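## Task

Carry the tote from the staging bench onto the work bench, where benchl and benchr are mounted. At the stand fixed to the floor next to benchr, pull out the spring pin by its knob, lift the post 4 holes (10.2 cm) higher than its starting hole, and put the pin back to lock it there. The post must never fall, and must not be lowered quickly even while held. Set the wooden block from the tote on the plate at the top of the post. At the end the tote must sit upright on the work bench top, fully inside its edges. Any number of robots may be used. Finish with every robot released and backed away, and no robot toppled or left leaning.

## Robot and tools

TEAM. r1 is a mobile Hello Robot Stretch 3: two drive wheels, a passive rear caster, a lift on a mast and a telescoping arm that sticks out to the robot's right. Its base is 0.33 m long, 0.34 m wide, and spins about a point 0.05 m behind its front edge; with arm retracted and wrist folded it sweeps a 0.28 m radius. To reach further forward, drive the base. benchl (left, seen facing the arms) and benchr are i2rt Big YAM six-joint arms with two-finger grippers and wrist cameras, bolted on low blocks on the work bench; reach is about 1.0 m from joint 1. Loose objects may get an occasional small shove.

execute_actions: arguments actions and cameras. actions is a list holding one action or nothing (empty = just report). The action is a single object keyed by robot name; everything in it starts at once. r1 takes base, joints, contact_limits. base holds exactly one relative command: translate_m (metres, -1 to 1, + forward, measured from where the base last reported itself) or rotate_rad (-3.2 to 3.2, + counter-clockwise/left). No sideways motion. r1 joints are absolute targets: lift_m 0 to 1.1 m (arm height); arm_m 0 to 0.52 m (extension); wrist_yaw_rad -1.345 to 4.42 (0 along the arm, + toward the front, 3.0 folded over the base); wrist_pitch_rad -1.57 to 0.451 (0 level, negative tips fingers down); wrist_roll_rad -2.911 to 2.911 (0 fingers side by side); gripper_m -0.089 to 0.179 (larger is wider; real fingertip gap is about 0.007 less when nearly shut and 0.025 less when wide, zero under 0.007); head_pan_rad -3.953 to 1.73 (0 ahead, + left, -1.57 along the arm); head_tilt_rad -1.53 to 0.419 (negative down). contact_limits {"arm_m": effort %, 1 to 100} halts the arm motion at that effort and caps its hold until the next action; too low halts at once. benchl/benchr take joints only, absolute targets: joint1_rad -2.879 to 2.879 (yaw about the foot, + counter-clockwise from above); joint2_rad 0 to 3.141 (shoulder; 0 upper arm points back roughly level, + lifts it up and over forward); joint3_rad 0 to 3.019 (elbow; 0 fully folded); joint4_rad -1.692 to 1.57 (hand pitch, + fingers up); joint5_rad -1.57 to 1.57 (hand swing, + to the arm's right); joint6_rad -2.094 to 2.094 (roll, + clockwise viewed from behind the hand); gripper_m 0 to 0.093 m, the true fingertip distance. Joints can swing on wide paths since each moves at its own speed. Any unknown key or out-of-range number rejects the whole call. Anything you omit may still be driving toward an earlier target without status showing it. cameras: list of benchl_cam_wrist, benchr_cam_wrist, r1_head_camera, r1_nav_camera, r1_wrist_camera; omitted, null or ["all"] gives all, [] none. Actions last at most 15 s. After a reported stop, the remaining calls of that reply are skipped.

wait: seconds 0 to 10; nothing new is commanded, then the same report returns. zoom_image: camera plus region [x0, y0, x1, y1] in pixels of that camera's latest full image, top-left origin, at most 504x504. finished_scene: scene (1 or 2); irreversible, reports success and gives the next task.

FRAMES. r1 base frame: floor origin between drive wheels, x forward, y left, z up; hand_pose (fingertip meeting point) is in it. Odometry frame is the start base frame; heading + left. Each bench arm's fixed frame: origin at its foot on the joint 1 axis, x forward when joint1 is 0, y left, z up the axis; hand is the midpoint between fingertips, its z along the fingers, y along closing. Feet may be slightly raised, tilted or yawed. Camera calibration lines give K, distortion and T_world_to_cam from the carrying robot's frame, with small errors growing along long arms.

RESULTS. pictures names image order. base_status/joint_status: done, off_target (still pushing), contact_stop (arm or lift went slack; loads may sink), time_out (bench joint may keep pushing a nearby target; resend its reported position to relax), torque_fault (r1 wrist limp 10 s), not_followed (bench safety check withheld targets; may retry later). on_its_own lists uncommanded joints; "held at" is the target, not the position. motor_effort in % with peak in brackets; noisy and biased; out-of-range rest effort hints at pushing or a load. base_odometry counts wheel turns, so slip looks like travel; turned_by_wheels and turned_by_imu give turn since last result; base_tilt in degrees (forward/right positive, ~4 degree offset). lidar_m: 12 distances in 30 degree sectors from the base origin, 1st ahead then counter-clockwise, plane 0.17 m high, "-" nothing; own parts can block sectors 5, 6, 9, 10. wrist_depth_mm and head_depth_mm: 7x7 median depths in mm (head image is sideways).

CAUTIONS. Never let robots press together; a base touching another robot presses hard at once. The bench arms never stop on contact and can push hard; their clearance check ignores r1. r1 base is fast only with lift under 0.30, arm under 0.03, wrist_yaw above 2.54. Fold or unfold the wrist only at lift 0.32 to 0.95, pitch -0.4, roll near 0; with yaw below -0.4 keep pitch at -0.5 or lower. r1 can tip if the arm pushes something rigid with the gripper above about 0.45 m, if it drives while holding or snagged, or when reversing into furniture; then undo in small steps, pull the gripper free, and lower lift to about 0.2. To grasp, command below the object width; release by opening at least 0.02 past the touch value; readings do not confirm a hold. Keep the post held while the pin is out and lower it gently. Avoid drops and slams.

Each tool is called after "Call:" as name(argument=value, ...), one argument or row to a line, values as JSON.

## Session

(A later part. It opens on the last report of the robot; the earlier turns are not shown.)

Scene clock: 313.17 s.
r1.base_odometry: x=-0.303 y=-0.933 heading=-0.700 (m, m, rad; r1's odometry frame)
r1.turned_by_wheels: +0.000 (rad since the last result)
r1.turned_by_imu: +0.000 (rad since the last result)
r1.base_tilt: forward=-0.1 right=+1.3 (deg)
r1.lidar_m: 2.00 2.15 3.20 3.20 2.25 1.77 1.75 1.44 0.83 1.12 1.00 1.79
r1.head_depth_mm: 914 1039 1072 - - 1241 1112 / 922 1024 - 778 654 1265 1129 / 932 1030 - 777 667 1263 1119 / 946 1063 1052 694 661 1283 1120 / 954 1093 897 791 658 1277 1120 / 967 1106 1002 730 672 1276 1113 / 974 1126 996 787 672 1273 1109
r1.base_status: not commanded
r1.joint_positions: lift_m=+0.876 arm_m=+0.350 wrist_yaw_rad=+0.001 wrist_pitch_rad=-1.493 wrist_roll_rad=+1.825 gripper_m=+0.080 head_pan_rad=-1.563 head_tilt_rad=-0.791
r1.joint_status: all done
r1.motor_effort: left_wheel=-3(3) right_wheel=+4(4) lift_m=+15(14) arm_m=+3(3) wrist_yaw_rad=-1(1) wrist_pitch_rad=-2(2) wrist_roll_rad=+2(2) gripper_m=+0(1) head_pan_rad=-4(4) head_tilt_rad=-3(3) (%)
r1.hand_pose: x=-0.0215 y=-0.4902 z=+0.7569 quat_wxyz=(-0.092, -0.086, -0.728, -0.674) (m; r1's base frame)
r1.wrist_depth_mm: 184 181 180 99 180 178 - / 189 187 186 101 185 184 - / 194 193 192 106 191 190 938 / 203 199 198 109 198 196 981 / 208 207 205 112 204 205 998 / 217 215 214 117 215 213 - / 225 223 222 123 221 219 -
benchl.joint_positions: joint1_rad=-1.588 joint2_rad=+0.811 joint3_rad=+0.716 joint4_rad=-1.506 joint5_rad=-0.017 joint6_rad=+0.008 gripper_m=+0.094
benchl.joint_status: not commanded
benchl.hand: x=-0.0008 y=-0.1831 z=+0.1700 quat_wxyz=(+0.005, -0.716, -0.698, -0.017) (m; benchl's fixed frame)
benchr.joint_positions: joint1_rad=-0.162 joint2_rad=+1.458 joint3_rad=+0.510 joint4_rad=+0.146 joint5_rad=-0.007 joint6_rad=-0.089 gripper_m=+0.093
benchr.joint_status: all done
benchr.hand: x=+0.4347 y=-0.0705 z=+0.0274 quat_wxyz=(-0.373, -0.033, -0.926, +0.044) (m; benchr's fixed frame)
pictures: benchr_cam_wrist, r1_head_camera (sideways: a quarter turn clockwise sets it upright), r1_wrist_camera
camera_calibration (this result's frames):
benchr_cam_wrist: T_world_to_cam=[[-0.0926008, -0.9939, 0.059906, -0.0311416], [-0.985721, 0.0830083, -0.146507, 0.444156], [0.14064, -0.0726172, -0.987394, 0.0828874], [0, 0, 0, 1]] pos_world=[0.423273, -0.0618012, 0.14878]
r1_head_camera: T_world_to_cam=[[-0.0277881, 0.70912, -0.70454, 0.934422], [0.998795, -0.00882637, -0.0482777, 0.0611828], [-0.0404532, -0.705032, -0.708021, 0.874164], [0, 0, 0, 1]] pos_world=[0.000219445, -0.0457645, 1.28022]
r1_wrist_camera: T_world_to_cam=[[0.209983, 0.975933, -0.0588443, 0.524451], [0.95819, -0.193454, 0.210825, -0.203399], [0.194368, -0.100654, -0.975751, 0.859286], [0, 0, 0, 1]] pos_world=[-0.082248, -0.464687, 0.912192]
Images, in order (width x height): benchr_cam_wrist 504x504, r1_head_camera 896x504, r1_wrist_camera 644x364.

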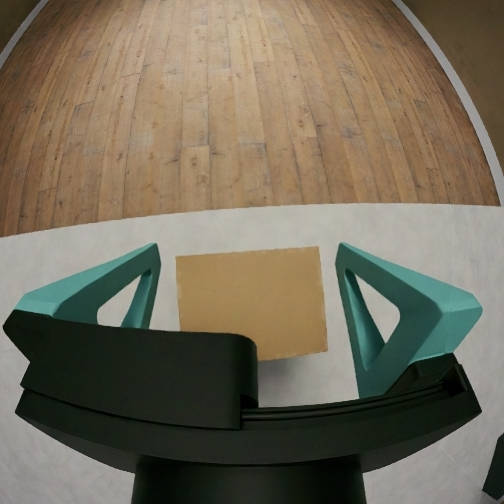

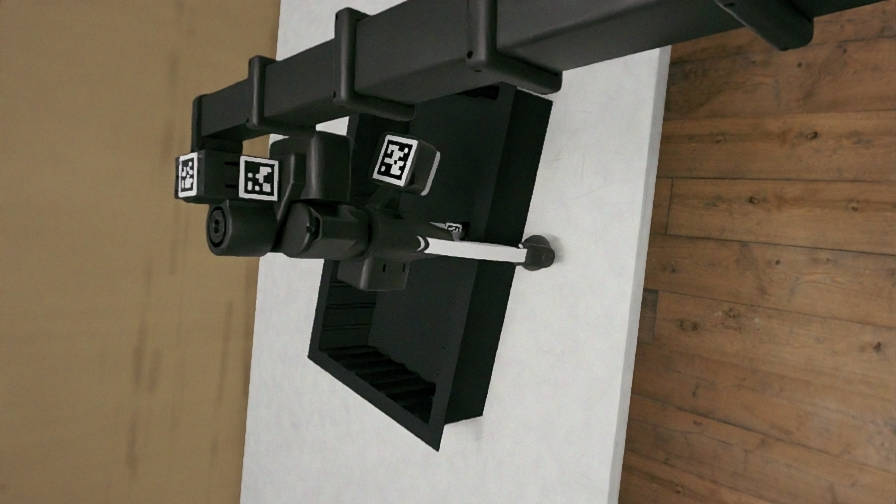

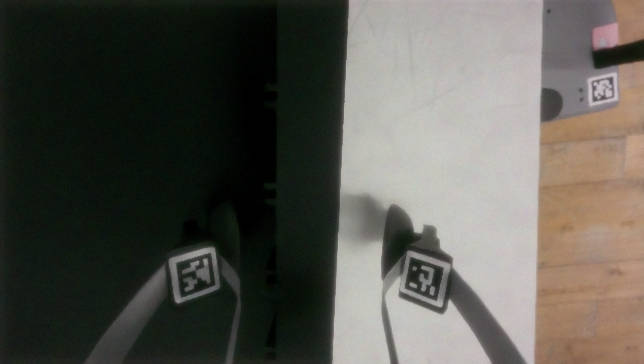

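Call:
execute_actions(
  actions=[
    {"benchr":{"joints":{"joint3_rad":0.4,"joint4_rad":0.26}},"r1":{"joints":{"gripper_m":-0.089,"arm_m":0.358}}},
  ],
  cameras=["benchr_cam_wrist"],
)

Call:
execute_actions(
  actions=[
    {"r1":{"joints":{"lift_m":0.93}}},
  ],
  cameras=["r1_head_camera"],
)

Scene clock: 316.63 s.
r1.base_odometry: x=-0.303 y=-0.933 heading=-0.700 (m, m, rad; r1's odometry frame)
r1.turned_by_wheels: +0.000 (rad since the last result)
r1.turned_by_imu: +0.000 (rad since the last result)
r1.base_tilt: forward=-0.1 right=+1.3 (deg)
r1.lidar_m: 2.00 2.15 3.20 3.22 2.25 1.77 1.75 1.44 0.83 1.12 1.00 1.79
r1.head_depth_mm: 912 1034 1082 - - 1254 1111 / 921 1025 - 781 658 1275 1128 / 933 1025 - 778 664 1263 1122 / 944 1058 - 719 663 1288 1125 / 952 1094 904 730 660 1272 1117 / 968 1106 1004 733 672 1271 1117 / 977 1120 996 789 671 1276 1107
r1.base_status: not commanded
r1.joint_positions: lift_m=+0.876 arm_m=+0.358 wrist_yaw_rad=+0.001 wrist_pitch_rad=-1.499 wrist_roll_rad=+1.825 gripper_m=-0.087 head_pan_rad=-1.563 head_tilt_rad=-0.791
r1.joint_status: all done
r1.motor_effort: left_wheel=-3(5) right_wheel=+3(4) lift_m=+15(15) arm_m=+3(2) wrist_yaw_rad=-1(1) wrist_pitch_rad=+0(2) wrist_roll_rad=+3(2) gripper_m=-45(99) head_pan_rad=-4(4) head_tilt_rad=-3(3) (%)
r1.hand_pose: x=-0.0215 y=-0.4966 z=+0.7569 quat_wxyz=(-0.092, -0.086, -0.726, -0.676) (m; r1's base frame)
r1.wrist_depth_mm: 181 180 179 99 180 179 - / 188 187 185 102 184 184 - / 194 193 191 105 193 190 920 / 199 199 198 109 198 197 960 / 208 206 205 112 205 204 998 / 215 214 215 116 212 211 987 / 224 223 220 121 221 221 -
benchl.joint_positions: joint1_rad=-1.588 joint2_rad=+0.811 joint3_rad=+0.716 joint4_rad=-1.506 joint5_rad=-0.017 joint6_rad=+0.008 gripper_m=+0.094
benchl.joint_status: not commanded
benchl.hand: x=-0.0008 y=-0.1831 z=+0.1700 quat_wxyz=(+0.005, -0.716, -0.698, -0.017) (m; benchl's fixed frame)
benchr.joint_positions: joint1_rad=-0.163 joint2_rad=+1.458 joint3_rad=+0.406 joint4_rad=+0.247 joint5_rad=-0.006 joint6_rad=-0.091 gripper_m=+0.093
benchr.joint_status: all done
benchr.hand: x=+0.4012 y=-0.0653 z=+0.0054 quat_wxyz=(-0.371, -0.032, -0.927, +0.044) (m; benchr's fixed frame)
pictures: benchr_cam_wrist
camera_calibration (this result's frames):
benchr_cam_wrist: T_world_to_cam=[[-0.0921945, -0.993854, 0.0612694, -0.027928], [-0.986263, 0.0826743, -0.143004, 0.407615], [0.13706, -0.073612, -0.987824, 0.0676385], [0, 0, 0, 1]] pos_world=[0.390171, -0.0564767, 0.126817]
Images, in order (width x height): benchr_cam_wrist 504x504.

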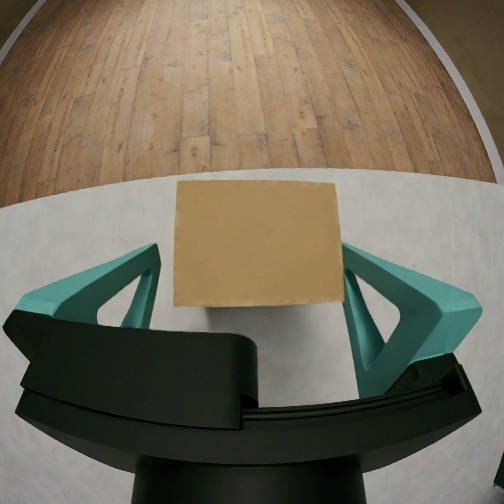

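Scene clock: 318.07 s.
r1.base_odometry: x=-0.303 y=-0.933 heading=-0.700 (m, m, rad; r1's odometry frame)
r1.turned_by_wheels: +0.000 (rad since the last result)
r1.turned_by_imu: +0.000 (rad since the last result)
r1.base_tilt: forward=-0.1 right=+1.4 (deg)
r1.lidar_m: 2.00 2.15 3.20 3.21 2.25 1.77 1.75 1.44 0.83 1.12 1.00 1.79
r1.head_depth_mm: 914 1001 - 745 668 1247 1132 / 918 - 986 769 655 1264 1121 / 919 - 1019 669 666 1260 1122 / 942 1084 - 680 664 1285 1116 / 955 1096 901 695 660 1284 1115 / 964 1110 1001 727 672 1276 1107 / 972 1124 992 788 671 1273 1112
r1.base_status: not commanded
r1.joint_positions: lift_m=+0.929 arm_m=+0.358 wrist_yaw_rad=+0.001 wrist_pitch_rad=-1.476 wrist_roll_rad=+1.825 gripper_m=-0.080 head_pan_rad=-1.563 head_tilt_rad=-0.791
r1.joint_status: all done
r1.on_its_own: gripper_m is held at -0.082, not at your -0.089, by its stall guard, which is still easing
r1.motor_effort: left_wheel=-3(5) right_wheel=+3(3) lift_m=+36(34) arm_m=+2(3) wrist_yaw_rad=-1(2) wrist_pitch_rad=-7(8) wrist_roll_rad=+2(2) gripper_m=-39(45) head_pan_rad=-4(4) head_tilt_rad=-3(3) (%)
r1.hand_pose: x=-0.0215 y=-0.5026 z=+0.8107 quat_wxyz=(-0.093, -0.085, -0.734, -0.668) (m; r1's base frame)
r1.wrist_depth_mm: 230 215 202 108 229 225 888 / 240 223 209 112 234 234 - / 247 234 216 116 243 242 950 / 257 241 224 119 251 252 971 / 266 250 235 123 257 261 - / 276 260 244 128 269 272 - / 284 277 249 134 281 283 -
benchl.joint_positions: joint1_rad=-1.588 joint2_rad=+0.811 joint3_rad=+0.716 joint4_rad=-1.506 joint5_rad=-0.017 joint6_rad=+0.008 gripper_m=+0.094
benchl.joint_status: not commanded
benchl.hand: x=-0.0008 y=-0.1831 z=+0.1700 quat_wxyz=(+0.005, -0.716, -0.698, -0.017) (m; benchl's fixed frame)
benchr.joint_positions: joint1_rad=-0.163 joint2_rad=+1.458 joint3_rad=+0.406 joint4_rad=+0.247 joint5_rad=-0.006 joint6_rad=-0.091 gripper_m=+0.093
benchr.joint_status: not commanded
benchr.hand: x=+0.4012 y=-0.0653 z=+0.0054 quat_wxyz=(-0.371, -0.032, -0.927, +0.044) (m; benchr's fixed frame)
pictures: r1_head_camera (sideways: a quarter turn clockwise sets it upright)
camera_calibration (this result's frames):
r1_head_camera: T_world_to_cam=[[-0.0277475, 0.709156, -0.704505, 0.934377], [0.998794, -0.00888152, -0.0482785, 0.0611839], [-0.0404941, -0.704995, -0.708055, 0.874208], [0, 0, 0, 1]] pos_world=[0.000216802, -0.0457631, 1.28021]
Images, in order (width x height): r1_head_camera 896x504.

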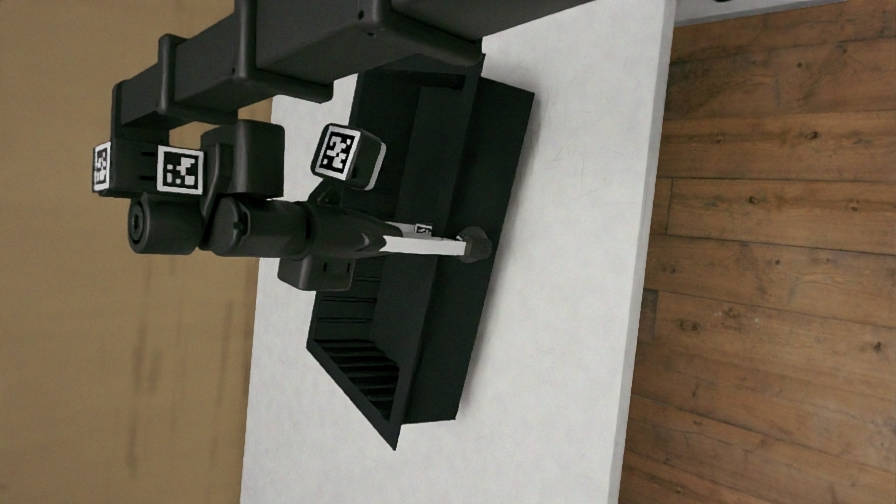

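Call:
execute_actions(
  actions=[
    {"benchr":{"joints":{"joint2_rad":1.55,"joint4_rad":0.35,"joint1_rad":-0.18}},"r1":{"joints":{"lift_m":1.02,"gripper_m":-0.06}}},
  ],
  cameras=["r1_head_camera"],
)

Call:
execute_actions(
  actions=[
    {"benchr":{"joints":{"gripper_m":0.03}},"r1":{"joints":{"lift_m":1.09}}},
  ],
  cameras=["benchr_cam_wrist","r1_head_camera","r1_nav_camera"],
)

Scene clock: 320.47 s.
r1.base_odometry: x=-0.303 y=-0.933 heading=-0.700 (m, m, rad; r1's odometry frame)
r1.turned_by_wheels: +0.000 (rad since the last result)
r1.turned_by_imu: +0.000 (rad since the last result)
r1.base_tilt: forward=-0.1 right=+1.3 (deg)
r1.lidar_m: 2.00 2.16 3.21 3.21 2.25 1.77 1.75 1.44 0.83 1.12 1.00 1.80
r1.head_depth_mm: - 1055 1037 766 670 1250 1130 / 925 1052 1023 561 670 1263 1129 / - 1061 1003 576 662 1268 1124 / 938 - 824 671 663 1287 1118 / 957 1095 835 730 658 1286 1116 / 962 1111 745 746 673 1275 1113 / 977 1123 997 788 669 1270 1100
r1.base_status: not commanded
r1.joint_positions: lift_m=+1.019 arm_m=+0.358 wrist_yaw_rad=+0.001 wrist_pitch_rad=-1.510 wrist_roll_rad=+1.827 gripper_m=-0.054 head_pan_rad=-1.563 head_tilt_rad=-0.791
r1.joint_status: gripper_m off_target (ended at -0.054, target -0.060); the others done
r1.on_its_own: gripper_m is held at -0.054, not at your -0.060, by its stall guard, which is still easing
r1.motor_effort: left_wheel=-3(3) right_wheel=+3(3) lift_m=+38(37) arm_m=+2(2) wrist_yaw_rad=-1(2) wrist_pitch_rad=+3(7) wrist_roll_rad=+1(1) gripper_m=-8(39) head_pan_rad=-5(4) head_tilt_rad=-3(3) (%)
r1.hand_pose: x=-0.0215 y=-0.4940 z=+0.9008 quat_wxyz=(-0.092, -0.087, -0.722, -0.680) (m; r1's base frame)
r1.wrist_depth_mm: 243 268 231 113 315 - - / 252 274 239 117 325 - - / 259 286 246 121 336 - - / 266 297 254 126 345 - - / 275 310 271 129 362 - - / 282 319 282 135 369 - - / 291 335 280 210 387 - -
benchl.joint_positions: joint1_rad=-1.588 joint2_rad=+0.811 joint3_rad=+0.716 joint4_rad=-1.506 joint5_rad=-0.017 joint6_rad=+0.008 gripper_m=+0.094
benchl.joint_status: not commanded
benchl.hand: x=-0.0008 y=-0.1831 z=+0.1700 quat_wxyz=(+0.005, -0.716, -0.698, -0.017) (m; benchl's fixed frame)
benchr.joint_positions: joint1_rad=-0.171 joint2_rad=+1.543 joint3_rad=+0.406 joint4_rad=+0.337 joint5_rad=-0.006 joint6_rad=-0.091 gripper_m=+0.093
benchr.joint_status: all done
benchr.hand: x=+0.4051 y=-0.0696 z=-0.0121 quat_wxyz=(-0.373, -0.036, -0.926, +0.046) (m; benchr's fixed frame)
pictures: r1_head_camera (sideways: a quarter turn clockwise sets it upright)
camera_calibration (this result's frames):
r1_head_camera: T_world_to_cam=[[-0.0277477, 0.709156, -0.704505, 0.934377], [0.998794, -0.00888129, -0.0482785, 0.0611839], [-0.0404939, -0.704995, -0.708055, 0.874208], [0, 0, 0, 1]] pos_world=[0.000216813, -0.0457631, 1.28021]
Images, in order (width x height): r1_head_camera 896x504.

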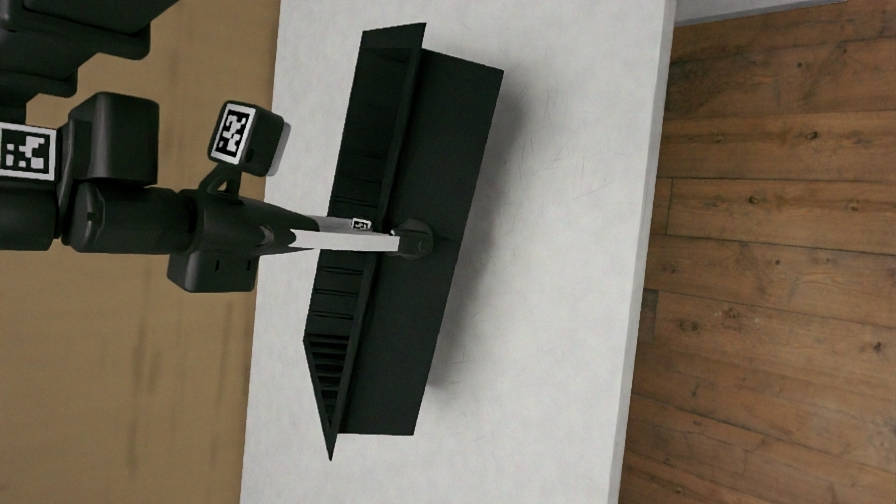

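Scene clock: 321.93 s.
r1.base_odometry: x=-0.303 y=-0.933 heading=-0.700 (m, m, rad; r1's odometry frame)
r1.turned_by_wheels: +0.000 (rad since the last result)
r1.turned_by_imu: +0.000 (rad since the last result)
r1.base_tilt: forward=-0.1 right=+1.3 (deg)
r1.lidar_m: 2.00 2.15 3.17 3.20 2.25 1.77 1.75 1.44 0.83 1.12 1.00 1.79
r1.head_depth_mm: 910 1042 961 770 670 1242 1130 / 937 1081 715 741 668 1267 1127 / - 1088 530 759 664 1261 1125 / 917 1108 544 778 661 1289 1125 / 956 1096 558 798 659 1280 1113 / 963 1109 576 794 673 1285 1118 / 982 1134 954 788 671 1274 1111
r1.base_status: not commanded
r1.joint_positions: lift_m=+1.089 arm_m=+0.358 wrist_yaw_rad=+0.001 wrist_pitch_rad=-1.510 wrist_roll_rad=+1.827 gripper_m=-0.047 head_pan_rad=-1.563 head_tilt_rad=-0.791
r1.joint_status: all done
r1.on_its_own: gripper_m is held at -0.048, not at your -0.060, by its stall guard, which is still easing
r1.motor_effort: left_wheel=-3(3) right_wheel=+3(3) lift_m=+38(37) arm_m=+2(2) wrist_yaw_rad=-1(2) wrist_pitch_rad=+3(3) wrist_roll_rad=+1(2) gripper_m=-22(26) head_pan_rad=-3(4) head_tilt_rad=-3(3) (%)
r1.hand_pose: x=-0.0215 y=-0.4940 z=+0.9708 quat_wxyz=(-0.092, -0.087, -0.722, -0.680) (m; r1's base frame)
r1.wrist_depth_mm: 242 266 231 113 383 - - / 253 274 239 118 394 - - / 258 284 247 122 409 - - / 267 298 255 127 424 - - / 274 306 270 128 440 - - / 281 321 285 137 459 - - / 289 337 280 215 470 - -
benchl.joint_positions: joint1_rad=-1.588 joint2_rad=+0.811 joint3_rad=+0.716 joint4_rad=-1.506 joint5_rad=-0.017 joint6_rad=+0.008 gripper_m=+0.094
benchl.joint_status: not commanded
benchl.hand: x=-0.0008 y=-0.1831 z=+0.1700 quat_wxyz=(+0.005, -0.716, -0.698, -0.017) (m; benchl's fixed frame)
benchr.joint_positions: joint1_rad=-0.172 joint2_rad=+1.543 joint3_rad=+0.406 joint4_rad=+0.337 joint5_rad=-0.006 joint6_rad=-0.091 gripper_m=+0.081
benchr.joint_status: gripper_m off_target (ended at +0.081, target +0.030)
benchr.hand: x=+0.4052 y=-0.0699 z=-0.0120 quat_wxyz=(-0.373, -0.037, -0.926, +0.047) (m; benchr's fixed frame)
pictures: benchr_cam_wrist, r1_head_camera (sideways: a quarter turn clockwise sets it upright), r1_nav_camera (sideways: a quarter turn counterclockwise sets it upright)
camera_calibration (this result's frames):
benchr_cam_wrist: T_world_to_cam=[[-0.102015, -0.99287, 0.0616687, -0.0270386], [-0.984608, 0.0919333, -0.148648, 0.40933], [0.141918, -0.0758838, -0.986965, 0.0474284], [0, 0, 0, 1]] pos_world=[0.39354, -0.0608778, 0.109324]
r1_head_camera: T_world_to_cam=[[-0.0277477, 0.709157, -0.704505, 0.934377], [0.998794, -0.00888128, -0.0482785, 0.0611839], [-0.0404939, -0.704995, -0.708055, 0.874209], [0, 0, 0, 1]] pos_world=[0.000216812, -0.0457631, 1.28021]
r1_nav_camera: T_world_to_cam=[[-0.0407091, -0.726221, 0.686255, -0.843742], [-0.999061, 0.0397931, -0.0171544, 0.0775029], [-0.0148503, -0.686309, -0.727158, 0.903181], [0, 0, 0, 1]] pos_world=[0.0564946, 0.00403417, 1.23711]
Images, in order (width x height): benchr_cam_wrist 504x504, r1_head_camera 896x504, r1_nav_camera 672x504.

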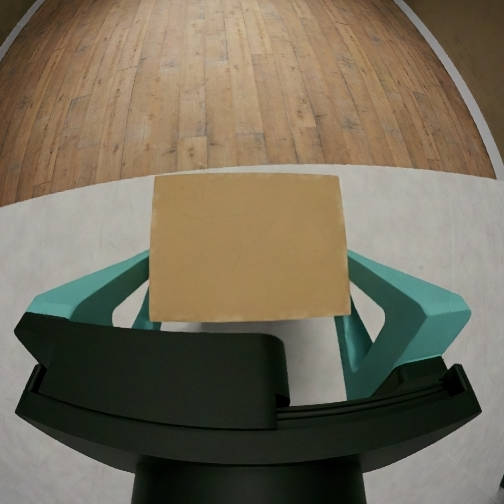

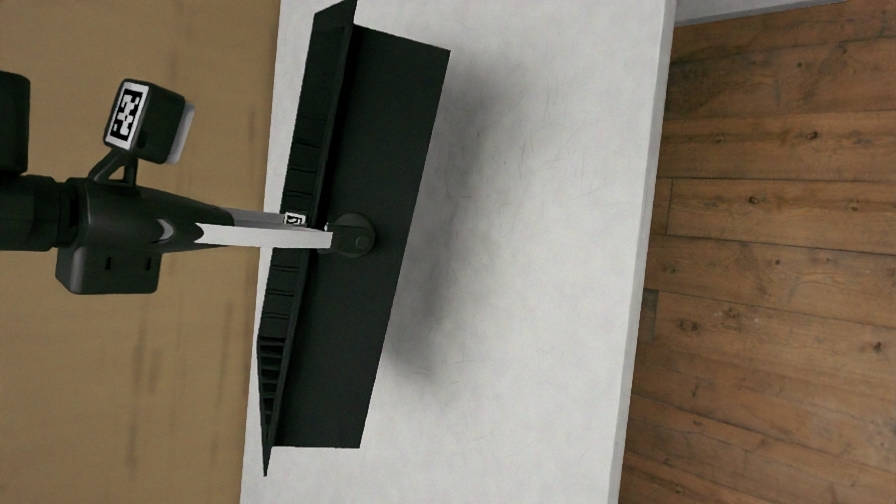

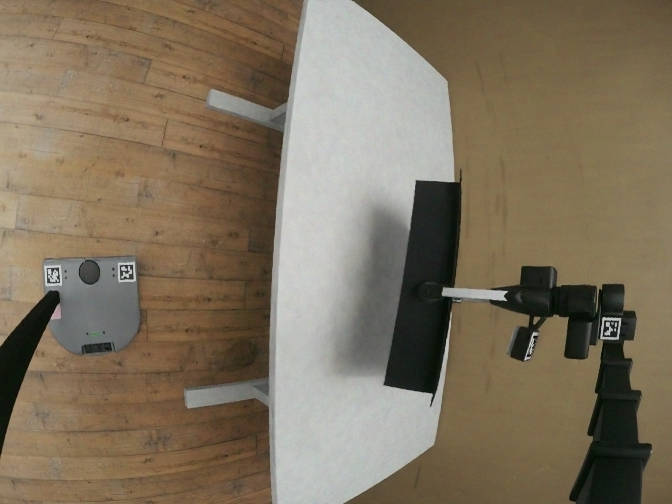

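Call:
execute_actions(
  actions=[
    {"benchr":{"joints":{"joint2_rad":1.06,"joint4_rad":-0.28,"joint3_rad":0.54}},"r1":{"joints":{"arm_m":0.2},"base":{"rotate_rad":1.608}}},
  ],
  cameras=[],
)

Call:
execute_actions(
  actions=[
    {"benchr":{"joints":{"joint2_rad":1.1,"joint4_rad":-0.9,"joint3_rad":1.2,"joint1_rad":1.41}},"r1":{"joints":{"wrist_roll_rad":1.57},"base":{"translate_m":1}}},
  ],
  cameras=["r1_head_camera"],
)

Call:
execute_actions(
  actions=[
    {"benchr":{"joints":{"joint2_rad":1.7,"joint4_rad":-0.68,"joint3_rad":1.58}},"r1":{"base":{"translate_m":1}}},
  ],
  cameras=["benchr_cam_wrist"],
)

Call:
execute_actions(
  actions=[
    {"r1":{"base":{"translate_m":0.415}}},
  ],
  cameras=["r1_nav_camera"],
)

Scene clock: 326.93 s.
r1.base_odometry: x=-0.303 y=-0.933 heading=+0.908 (m, m, rad; r1's odometry frame)
r1.turned_by_wheels: +1.608 (rad since the last result)
r1.turned_by_imu: +1.611 (rad since the last result)
r1.base_tilt: forward=-0.1 right=+1.3 (deg)
r1.lidar_m: 3.27 2.16 1.75 1.75 0.85 0.83 1.12 1.00 1.91 2.00 2.20 3.20
r1.head_depth_mm: - 1855 2159 598 397 1302 1128 / - 1866 2168 613 412 1292 1128 / - - 2160 415 1408 1287 1122 / 1746 - 2226 432 1435 1285 1121 / 1773 2011 2214 441 1477 1281 1120 / 1784 2089 2269 455 1497 1280 1115 / 1824 2102 2271 478 1484 1278 1111
r1.base_status: done
r1.joint_positions: lift_m=+1.089 arm_m=+0.200 wrist_yaw_rad=+0.001 wrist_pitch_rad=-1.510 wrist_roll_rad=+1.829 gripper_m=-0.035 head_pan_rad=-1.563 head_tilt_rad=-0.791
r1.joint_status: all done
r1.on_its_own: gripper_m is held at -0.036, not at your -0.060, by its stall guard, which is not easing now
r1.motor_effort: left_wheel=-4(10) right_wheel=+4(10) lift_m=+38(38) arm_m=-3(4) wrist_yaw_rad=-1(2) wrist_pitch_rad=+3(3) wrist_roll_rad=+0(1) gripper_m=-19(22) head_pan_rad=-4(4) head_tilt_rad=-3(3) (%)
r1.hand_pose: x=-0.0215 y=-0.3366 z=+0.9708 quat_wxyz=(-0.093, -0.088, -0.722, -0.680) (m; r1's base frame)
r1.wrist_depth_mm: 244 266 229 112 - - - / 252 274 237 117 - - - / 258 286 248 121 - - - / 265 296 255 127 - - - / 274 307 270 129 - - - / 279 319 286 136 - - - / 292 336 281 212 - - -
benchl.joint_positions: joint1_rad=-1.588 joint2_rad=+0.811 joint3_rad=+0.716 joint4_rad=-1.506 joint5_rad=-0.017 joint6_rad=+0.008 gripper_m=+0.094
benchl.joint_status: not commanded
benchl.hand: x=-0.0008 y=-0.1831 z=+0.1700 quat_wxyz=(+0.005, -0.716, -0.698, -0.017) (m; benchl's fixed frame)
benchr.joint_positions: joint1_rad=-0.172 joint2_rad=+1.069 joint3_rad=+0.489 joint4_rad=-0.284 joint5_rad=-0.006 joint6_rad=-0.091 gripper_m=+0.081
benchr.joint_status: all done
benchr.hand: x=+0.3732 y=-0.0643 z=+0.0991 quat_wxyz=(-0.344, -0.037, -0.937, +0.043) (m; benchr's fixed frame)
pictures: none
No camera images: the call's "cameras" was empty. Leave "cameras" out to get every camera's image.

Scene clock: 338.53 s.
r1.base_odometry: x=+0.312 y=-0.145 heading=+0.908 (m, m, rad; r1's odometry frame)
r1.turned_by_wheels: +0.000 (rad since the last result)
r1.turned_by_imu: -0.003 (rad since the last result)
r1.base_tilt: forward=-0.1 right=+1.3 (deg)
r1.lidar_m: 2.29 1.98 1.60 1.59 1.75 1.71 2.10 1.89 2.18 2.16 2.36 2.29
r1.head_depth_mm: - 1986 2267 413 1431 1297 1129 / - 2009 2268 417 1422 1298 1126 / - - 2248 421 1442 1295 1122 / 1871 - 2234 429 1442 1289 1117 / 1888 2177 2300 427 1438 1276 1117 / 1934 2223 2264 431 1424 1277 1107 / 1978 2268 2260 435 1454 1273 1110
r1.base_status: done
r1.joint_positions: lift_m=+1.089 arm_m=+0.200 wrist_yaw_rad=+0.000 wrist_pitch_rad=-1.510 wrist_roll_rad=+1.570 gripper_m=-0.035 head_pan_rad=-1.563 head_tilt_rad=-0.791
r1.joint_status: all done
r1.on_its_own: gripper_m is held at -0.036, not at your -0.060, by its stall guard, which is not easing now
r1.motor_effort: left_wheel=-3(4) right_wheel=+3(10) lift_m=+39(38) arm_m=-3(4) wrist_yaw_rad=+0(2) wrist_pitch_rad=+3(4) wrist_roll_rad=+0(6) gripper_m=-19(20) head_pan_rad=-4(4) head_tilt_rad=-3(3) (%)
r1.hand_pose: x=-0.0215 y=-0.3365 z=+0.9708 quat_wxyz=(+0.000, +0.000, -0.728, -0.686) (m; r1's base frame)
r1.wrist_depth_mm: 242 264 230 112 - - - / 253 277 239 117 - - - / 257 288 245 122 - - - / 266 300 257 128 - - - / 272 307 274 129 - - - / 281 319 285 136 - - - / 295 340 282 178 - - -
benchl.joint_positions: joint1_rad=-1.588 joint2_rad=+0.811 joint3_rad=+0.716 joint4_rad=-1.506 joint5_rad=-0.017 joint6_rad=+0.008 gripper_m=+0.094
benchl.joint_status: not commanded
benchl.hand: x=-0.0008 y=-0.1831 z=+0.1700 quat_wxyz=(+0.005, -0.716, -0.698, -0.017) (m; benchl's fixed frame)
benchr.joint_positions: joint1_rad=+1.414 joint2_rad=+1.115 joint3_rad=+1.134 joint4_rad=-0.903 joint5_rad=-0.010 joint6_rad=-0.091 gripper_m=+0.080
benchr.joint_status: all done
benchr.hand: x=+0.0696 y=+0.4485 z=+0.3175 quat_wxyz=(-0.263, +0.645, -0.686, -0.211) (m; benchr's fixed frame)
pictures: r1_head_camera (sideways: a quarter turn clockwise sets it upright)
camera_calibration (this result's frames):
r1_head_camera: T_world_to_cam=[[-0.0277467, 0.709156, -0.704505, 0.934377], [0.998794, -0.0088826, -0.0482785, 0.0611839], [-0.0404948, -0.704995, -0.708055, 0.874208], [0, 0, 0, 1]] pos_world=[0.000216753, -0.0457631, 1.28021]
Images, in order (width x height): r1_head_camera 896x504.

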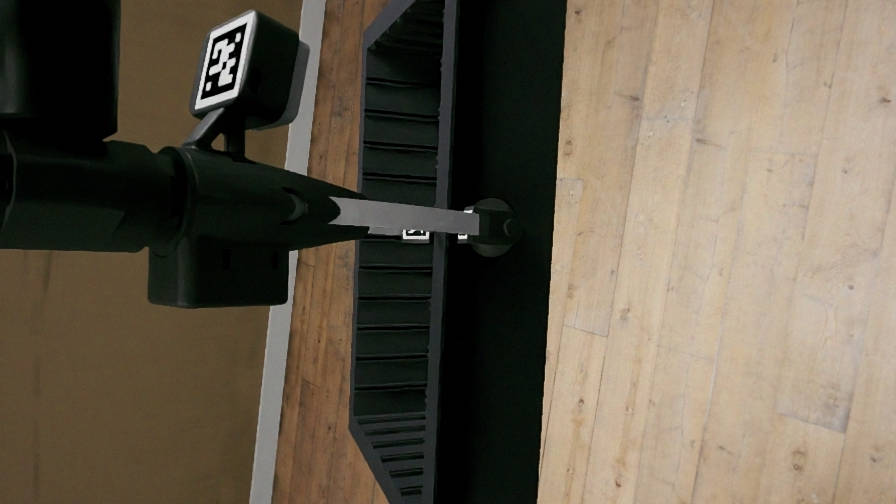

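Scene clock: 350.13 s.
r1.base_odometry: x=+0.927 y=+0.643 heading=+0.908 (m, m, rad; r1's odometry frame)
r1.turned_by_wheels: +0.000 (rad since the last result)
r1.turned_by_imu: -0.003 (rad since the last result)
r1.base_tilt: forward=+0.0 right=+1.3 (deg)
r1.lidar_m: 1.30 1.81 1.45 1.44 1.58 2.44 2.67 2.89 2.33 2.31 1.68 1.42
r1.head_depth_mm: - 2139 2267 413 1419 1305 1124 / - 2155 2256 417 1420 1294 1128 / - - 2233 421 1449 1286 1125 / 2006 - 2225 429 1431 1288 1118 / 2030 2338 2307 428 1423 1283 1118 / 2059 2368 2268 431 1428 1281 1115 / 2102 2396 2270 436 1456 1266 1113
r1.base_status: done
r1.joint_positions: lift_m=+1.089 arm_m=+0.200 wrist_yaw_rad=+0.000 wrist_pitch_rad=-1.510 wrist_roll_rad=+1.570 gripper_m=-0.035 head_pan_rad=-1.563 head_tilt_rad=-0.791
r1.joint_status: not commanded
r1.on_its_own: gripper_m is held at -0.036, not at your -0.060, by its stall guard, which is not easing now
r1.motor_effort: left_wheel=-3(4) right_wheel=+3(8) lift_m=+38(38) arm_m=-3(3) wrist_yaw_rad=+0(0) wrist_pitch_rad=+3(3) wrist_roll_rad=+0(0) gripper_m=-19(18) head_pan_rad=-4(4) head_tilt_rad=-3(3) (%)
r1.hand_pose: x=-0.0215 y=-0.3365 z=+0.9708 quat_wxyz=(+0.000, +0.000, -0.728, -0.686) (m; r1's base frame)
r1.wrist_depth_mm: 243 266 232 113 - - - / 251 275 237 117 - - - / 257 288 248 121 - - - / 264 297 259 127 - - - / 273 305 274 129 - - - / 284 321 285 136 - - - / 292 334 283 179 - - -
benchl.joint_positions: joint1_rad=-1.588 joint2_rad=+0.811 joint3_rad=+0.716 joint4_rad=-1.506 joint5_rad=-0.017 joint6_rad=+0.008 gripper_m=+0.094
benchl.joint_status: not commanded
benchl.hand: x=-0.0008 y=-0.1831 z=+0.1700 quat_wxyz=(+0.005, -0.716, -0.698, -0.017) (m; benchl's fixed frame)
benchr.joint_positions: joint1_rad=+1.411 joint2_rad=+1.695 joint3_rad=+1.530 joint4_rad=-0.684 joint5_rad=-0.010 joint6_rad=-0.089 gripper_m=+0.080
benchr.joint_status: all done
benchr.hand: x=+0.1066 y=+0.6671 z=+0.2504 quat_wxyz=(-0.276, +0.639, -0.683, -0.220) (m; benchr's fixed frame)
pictures: benchr_cam_wrist
camera_calibration (this result's frames):
benchr_cam_wrist: T_world_to_cam=[[0.994825, -0.0858801, 0.0542862, -0.0620523], [-0.080165, -0.991764, -0.0998899, 0.700877], [0.0624177, 0.0950212, -0.993516, 0.300756], [0, 0, 0, 1]] pos_world=[0.0991446, 0.661197, 0.372185]
Images, in order (width x height): benchr_cam_wrist 504x504.

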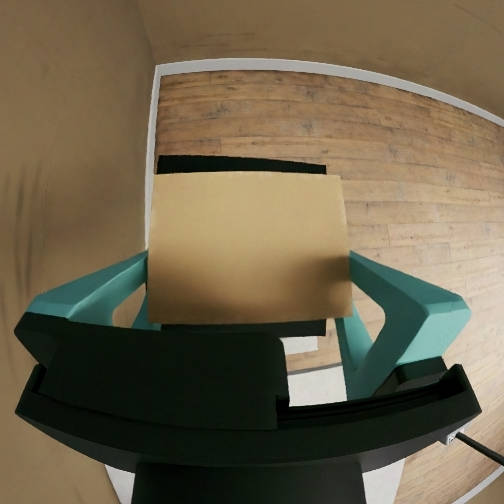

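Scene clock: 355.80 s.
r1.base_odometry: x=+1.183 y=+0.970 heading=+0.908 (m, m, rad; r1's odometry frame)
r1.turned_by_wheels: +0.000 (rad since the last result)
r1.turned_by_imu: -0.001 (rad since the last result)
r1.base_tilt: forward=+0.0 right=+1.3 (deg)
r1.lidar_m: 1.24 0.90 1.40 1.38 1.51 2.33 3.07 2.96 2.39 2.37 1.13 1.25
r1.head_depth_mm: - 2189 2276 413 1420 1299 1127 / - 2199 2264 417 1420 1298 1133 / - - 2253 421 1438 1291 1117 / 2060 - 2199 428 1435 1291 1123 / 2091 2410 2293 428 1434 1281 1118 / 2120 2431 2284 431 1421 1275 1116 / 2146 2408 1078 436 1453 1268 1107
r1.base_status: done
r1.joint_positions: lift_m=+1.089 arm_m=+0.200 wrist_yaw_rad=+0.000 wrist_pitch_rad=-1.510 wrist_roll_rad=+1.570 gripper_m=-0.035 head_pan_rad=-1.563 head_tilt_rad=-0.791
r1.joint_status: not commanded
r1.on_its_own: gripper_m is held at -0.036, not at your -0.060, by its stall guard, which is not easing now
r1.motor_effort: left_wheel=-3(5) right_wheel=+3(8) lift_m=+38(38) arm_m=-3(3) wrist_yaw_rad=+0(0) wrist_pitch_rad=+3(3) wrist_roll_rad=+0(0) gripper_m=-20(19) head_pan_rad=-4(4) head_tilt_rad=-3(3) (%)
r1.hand_pose: x=-0.0215 y=-0.3365 z=+0.9708 quat_wxyz=(+0.000, +0.000, -0.728, -0.686) (m; r1's base frame)
r1.wrist_depth_mm: 244 263 230 112 - - - / 249 277 237 117 - - - / 255 286 247 121 - - - / 263 298 256 127 - - - / 273 308 274 129 - - - / 279 322 289 135 - - - / 296 335 282 178 - - -
benchl.joint_positions: joint1_rad=-1.588 joint2_rad=+0.811 joint3_rad=+0.716 joint4_rad=-1.506 joint5_rad=-0.017 joint6_rad=+0.008 gripper_m=+0.094
benchl.joint_status: not commanded
benchl.hand: x=-0.0008 y=-0.1831 z=+0.1700 quat_wxyz=(+0.005, -0.716, -0.698, -0.017) (m; benchl's fixed frame)
benchr.joint_positions: joint1_rad=+1.411 joint2_rad=+1.695 joint3_rad=+1.530 joint4_rad=-0.684 joint5_rad=-0.010 joint6_rad=-0.089 gripper_m=+0.080
benchr.joint_status: not commanded
benchr.hand: x=+0.1066 y=+0.6671 z=+0.2504 quat_wxyz=(-0.276, +0.639, -0.683, -0.220) (m; benchr's fixed frame)
pictures: r1_nav_camera (sideways: a quarter turn counterclockwise sets it upright)
camera_calibration (this result's frames):
r1_nav_camera: T_world_to_cam=[[-0.04071, -0.726221, 0.686255, -0.843742], [-0.999061, 0.0397944, -0.0171544, 0.0775029], [-0.0148512, -0.686309, -0.727158, 0.90318], [0, 0, 0, 1]] pos_world=[0.0564946, 0.0040341, 1.23711]
Images, in order (width x height): r1_nav_camera 672x504.

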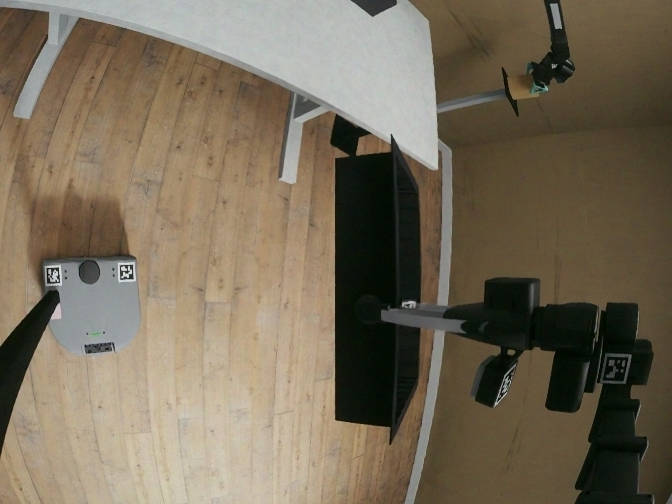

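Call:
execute_actions(
  actions=[
    {"benchr":{"joints":{"joint2_rad":1.76,"joint4_rad":-0.58}},"r1":{"base":{"rotate_rad":1.45}}},
  ],
  cameras=["r1_nav_camera","r1_head_camera"],
)

Call:
execute_actions(
  actions=[
    {"r1":{"joints":{"head_pan_rad":-2.4,"head_tilt_rad":-0.4,"arm_m":0.38}}},
  ],
  cameras=["r1_nav_camera","r1_head_camera"],
)

Scene clock: 359.63 s.
r1.base_odometry: x=+1.183 y=+0.970 heading=+2.357 (m, m, rad; r1's odometry frame)
r1.turned_by_wheels: +1.450 (rad since the last result)
r1.turned_by_imu: +1.453 (rad since the last result)
r1.base_tilt: forward=-0.1 right=+1.3 (deg)
r1.lidar_m: 1.38 1.45 2.04 3.49 3.24 2.44 2.37 1.13 1.17 1.24 0.90 1.42
r1.head_depth_mm: - 1158 995 412 1425 1302 1128 / - 1144 989 416 1419 1292 1126 / - - 984 420 1450 1291 1123 / 1024 - 976 429 1443 1293 1124 / 1050 978 978 428 1430 1283 1116 / 1033 1182 999 433 1428 1277 1108 / 810 1186 998 438 1393 1245 1112
r1.base_status: done
r1.joint_positions: lift_m=+1.089 arm_m=+0.200 wrist_yaw_rad=+0.000 wrist_pitch_rad=-1.510 wrist_roll_rad=+1.570 gripper_m=-0.035 head_pan_rad=-1.563 head_tilt_rad=-0.791
r1.joint_status: not commanded
r1.on_its_own: gripper_m is held at -0.036, not at your -0.060, by its stall guard, which is not easing now
r1.motor_effort: left_wheel=-3(9) right_wheel=+4(9) lift_m=+38(38) arm_m=-3(3) wrist_yaw_rad=+0(0) wrist_pitch_rad=+3(3) wrist_roll_rad=+0(0) gripper_m=-19(20) head_pan_rad=-4(4) head_tilt_rad=-3(3) (%)
r1.hand_pose: x=-0.0215 y=-0.3364 z=+0.9708 quat_wxyz=(+0.000, +0.000, -0.728, -0.686) (m; r1's base frame)
r1.wrist_depth_mm: 244 268 231 112 - - - / 250 277 240 117 - - - / 258 284 248 122 - - - / 266 300 254 127 - - - / 273 310 273 129 - - - / 283 322 284 135 - - - / 291 336 281 211 - - -
benchl.joint_positions: joint1_rad=-1.588 joint2_rad=+0.811 joint3_rad=+0.716 joint4_rad=-1.506 joint5_rad=-0.017 joint6_rad=+0.008 gripper_m=+0.094
benchl.joint_status: not commanded
benchl.hand: x=-0.0008 y=-0.1831 z=+0.1700 quat_wxyz=(+0.005, -0.716, -0.698, -0.017) (m; benchl's fixed frame)
benchr.joint_positions: joint1_rad=+1.411 joint2_rad=+1.725 joint3_rad=+1.532 joint4_rad=-0.593 joint5_rad=-0.010 joint6_rad=-0.088 gripper_m=+0.080
benchr.joint_status: all done
benchr.hand: x=+0.1097 y=+0.6872 z=+0.2474 quat_wxyz=(-0.299, +0.631, -0.675, -0.239) (m; benchr's fixed frame)
pictures: r1_head_camera (sideways: a quarter turn clockwise sets it upright), r1_nav_camera (sideways: a quarter turn counterclockwise sets it upright)
camera_calibration (this result's frames):
r1_head_camera: T_world_to_cam=[[-0.0277463, 0.709156, -0.704505, 0.934377], [0.998794, -0.00888319, -0.0482785, 0.0611839], [-0.0404953, -0.704995, -0.708055, 0.874208], [0, 0, 0, 1]] pos_world=[0.000216725, -0.0457631, 1.28021]
r1_nav_camera: T_world_to_cam=[[-0.0407105, -0.72622, 0.686255, -0.843742], [-0.999061, 0.039795, -0.0171544, 0.0775029], [-0.0148516, -0.686309, -0.727158, 0.90318], [0, 0, 0, 1]] pos_world=[0.0564946, 0.00403406, 1.23711]
Images, in order (width x height): r1_head_camera 896x504, r1_nav_camera 672x504.

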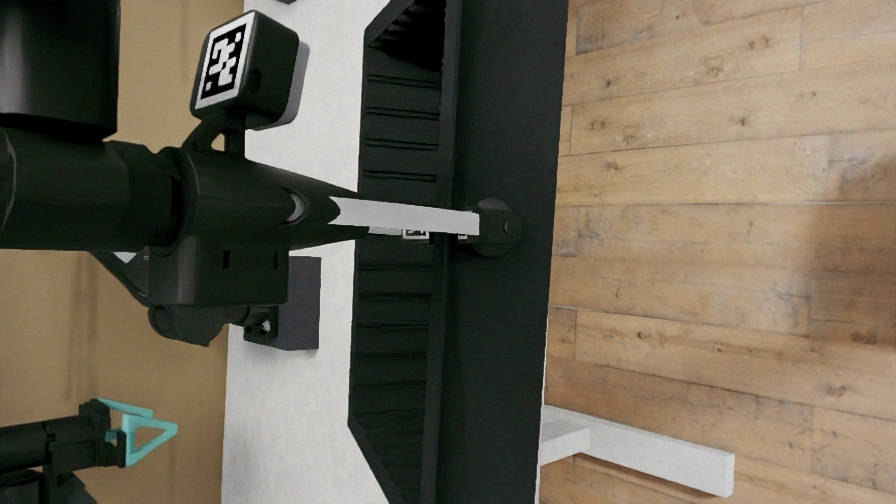

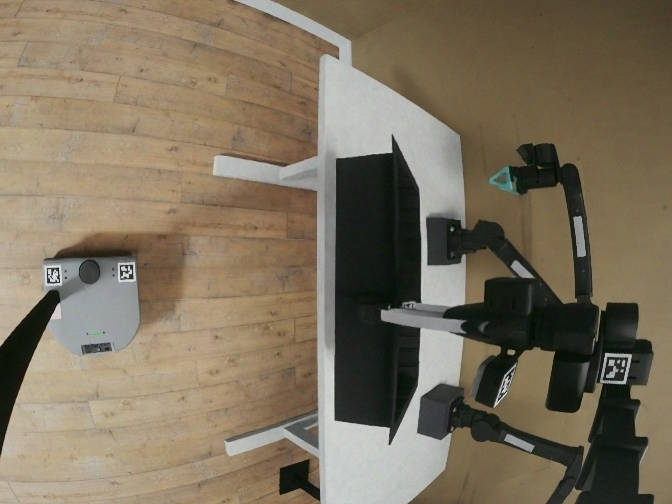

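Scene clock: 362.20 s.
r1.base_odometry: x=+1.183 y=+0.970 heading=+2.357 (m, m, rad; r1's odometry frame)
r1.turned_by_wheels: +0.000 (rad since the last result)
r1.turned_by_imu: +0.000 (rad since the last result)
r1.base_tilt: forward=+0.0 right=+1.3 (deg)
r1.lidar_m: 1.38 1.45 2.04 3.50 3.23 2.43 2.37 1.13 1.16 1.24 0.90 1.42
r1.head_depth_mm: 2069 - - - 2079 1696 1357 / 1818 - - - 2049 1700 1355 / 1625 - - - 1058 1697 1325 / 1462 - - - 998 1482 1356 / 1325 - - 1304 994 810 1352 / 1208 - - 1263 995 750 1309 / - - - 1060 991 746 653
r1.base_status: not commanded
r1.joint_positions: lift_m=+1.089 arm_m=+0.380 wrist_yaw_rad=+0.000 wrist_pitch_rad=-1.510 wrist_roll_rad=+1.570 gripper_m=-0.035 head_pan_rad=-2.393 head_tilt_rad=-0.409
r1.joint_status: all done
r1.on_its_own: gripper_m is held at -0.036, not at your -0.060, by its stall guard, which is not easing now
r1.motor_effort: left_wheel=-4(4) right_wheel=+4(4) lift_m=+38(38) arm_m=+3(3) wrist_yaw_rad=-1(0) wrist_pitch_rad=+3(3) wrist_roll_rad=+0(0) gripper_m=-19(19) head_pan_rad=-4(50) head_tilt_rad=+3(19) (%)
r1.hand_pose: x=-0.0215 y=-0.5158 z=+0.9708 quat_wxyz=(+0.000, +0.000, -0.728, -0.686) (m; r1's base frame)
r1.wrist_depth_mm: 245 267 230 113 - - - / 250 276 238 117 - - - / 255 288 246 122 - - - / 264 299 255 127 - - - / 272 306 275 129 - - - / 282 319 285 135 - - - / 290 336 281 178 - - -
benchl.joint_positions: joint1_rad=-1.588 joint2_rad=+0.811 joint3_rad=+0.716 joint4_rad=-1.506 joint5_rad=-0.017 joint6_rad=+0.008 gripper_m=+0.094
benchl.joint_status: not commanded
benchl.hand: x=-0.0008 y=-0.1831 z=+0.1700 quat_wxyz=(+0.005, -0.716, -0.698, -0.017) (m; benchl's fixed frame)
benchr.joint_positions: joint1_rad=+1.411 joint2_rad=+1.725 joint3_rad=+1.532 joint4_rad=-0.593 joint5_rad=-0.010 joint6_rad=-0.088 gripper_m=+0.080
benchr.joint_status: not commanded
benchr.hand: x=+0.1097 y=+0.6872 z=+0.2474 quat_wxyz=(-0.299, +0.631, -0.675, -0.239) (m; benchr's fixed frame)
pictures: r1_head_camera (sideways: a quarter turn clockwise sets it upright), r1_nav_camera (sideways: a quarter turn counterclockwise sets it upright)
camera_calibration (this result's frames):
r1_head_camera: T_world_to_cam=[[0.274765, 0.285722, -0.918078, 1.21099], [0.655358, -0.754331, -0.0386235, 0.0507309], [-0.70357, -0.591057, -0.394514, 0.470334], [0, 0, 0, 1]] pos_world=[-0.035071, -0.0297434, 1.29929]
r1_nav_camera: T_world_to_cam=[[-0.337674, -0.250552, 0.907304, -1.13011], [-0.652222, 0.757283, -0.0336158, 0.0968309], [-0.678663, -0.603114, -0.41913, 0.506499], [0, 0, 0, 1]] pos_world=[0.0252879, -0.051003, 1.2409]
Images, in order (width x height): r1_head_camera 896x504, r1_nav_camera 672x504.

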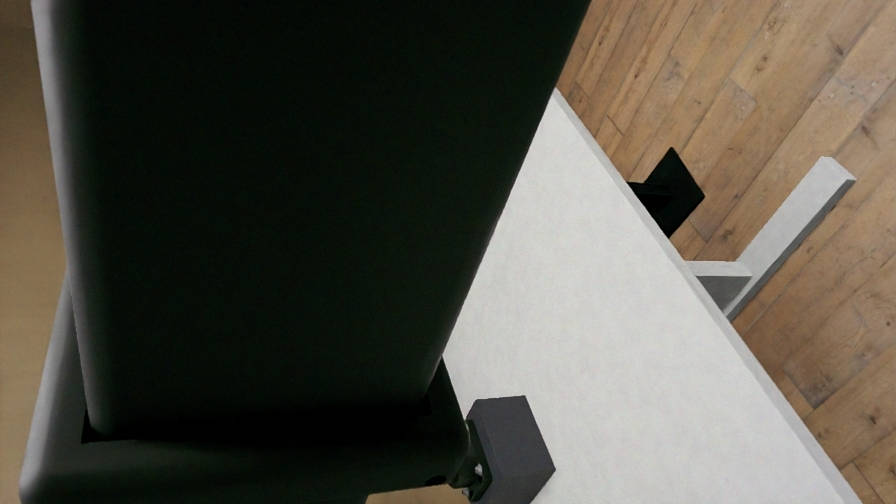

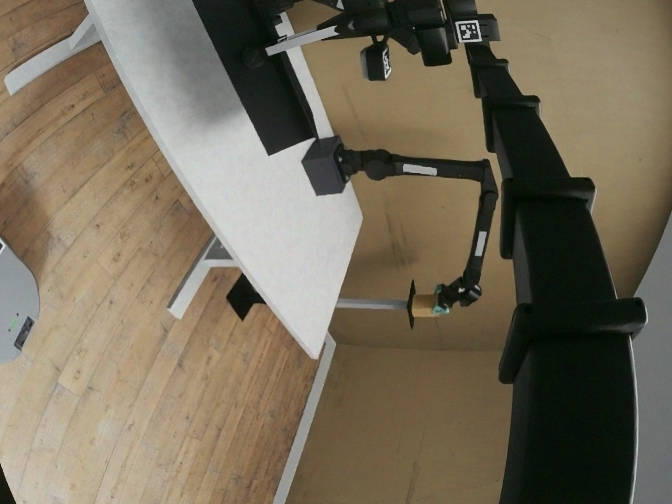

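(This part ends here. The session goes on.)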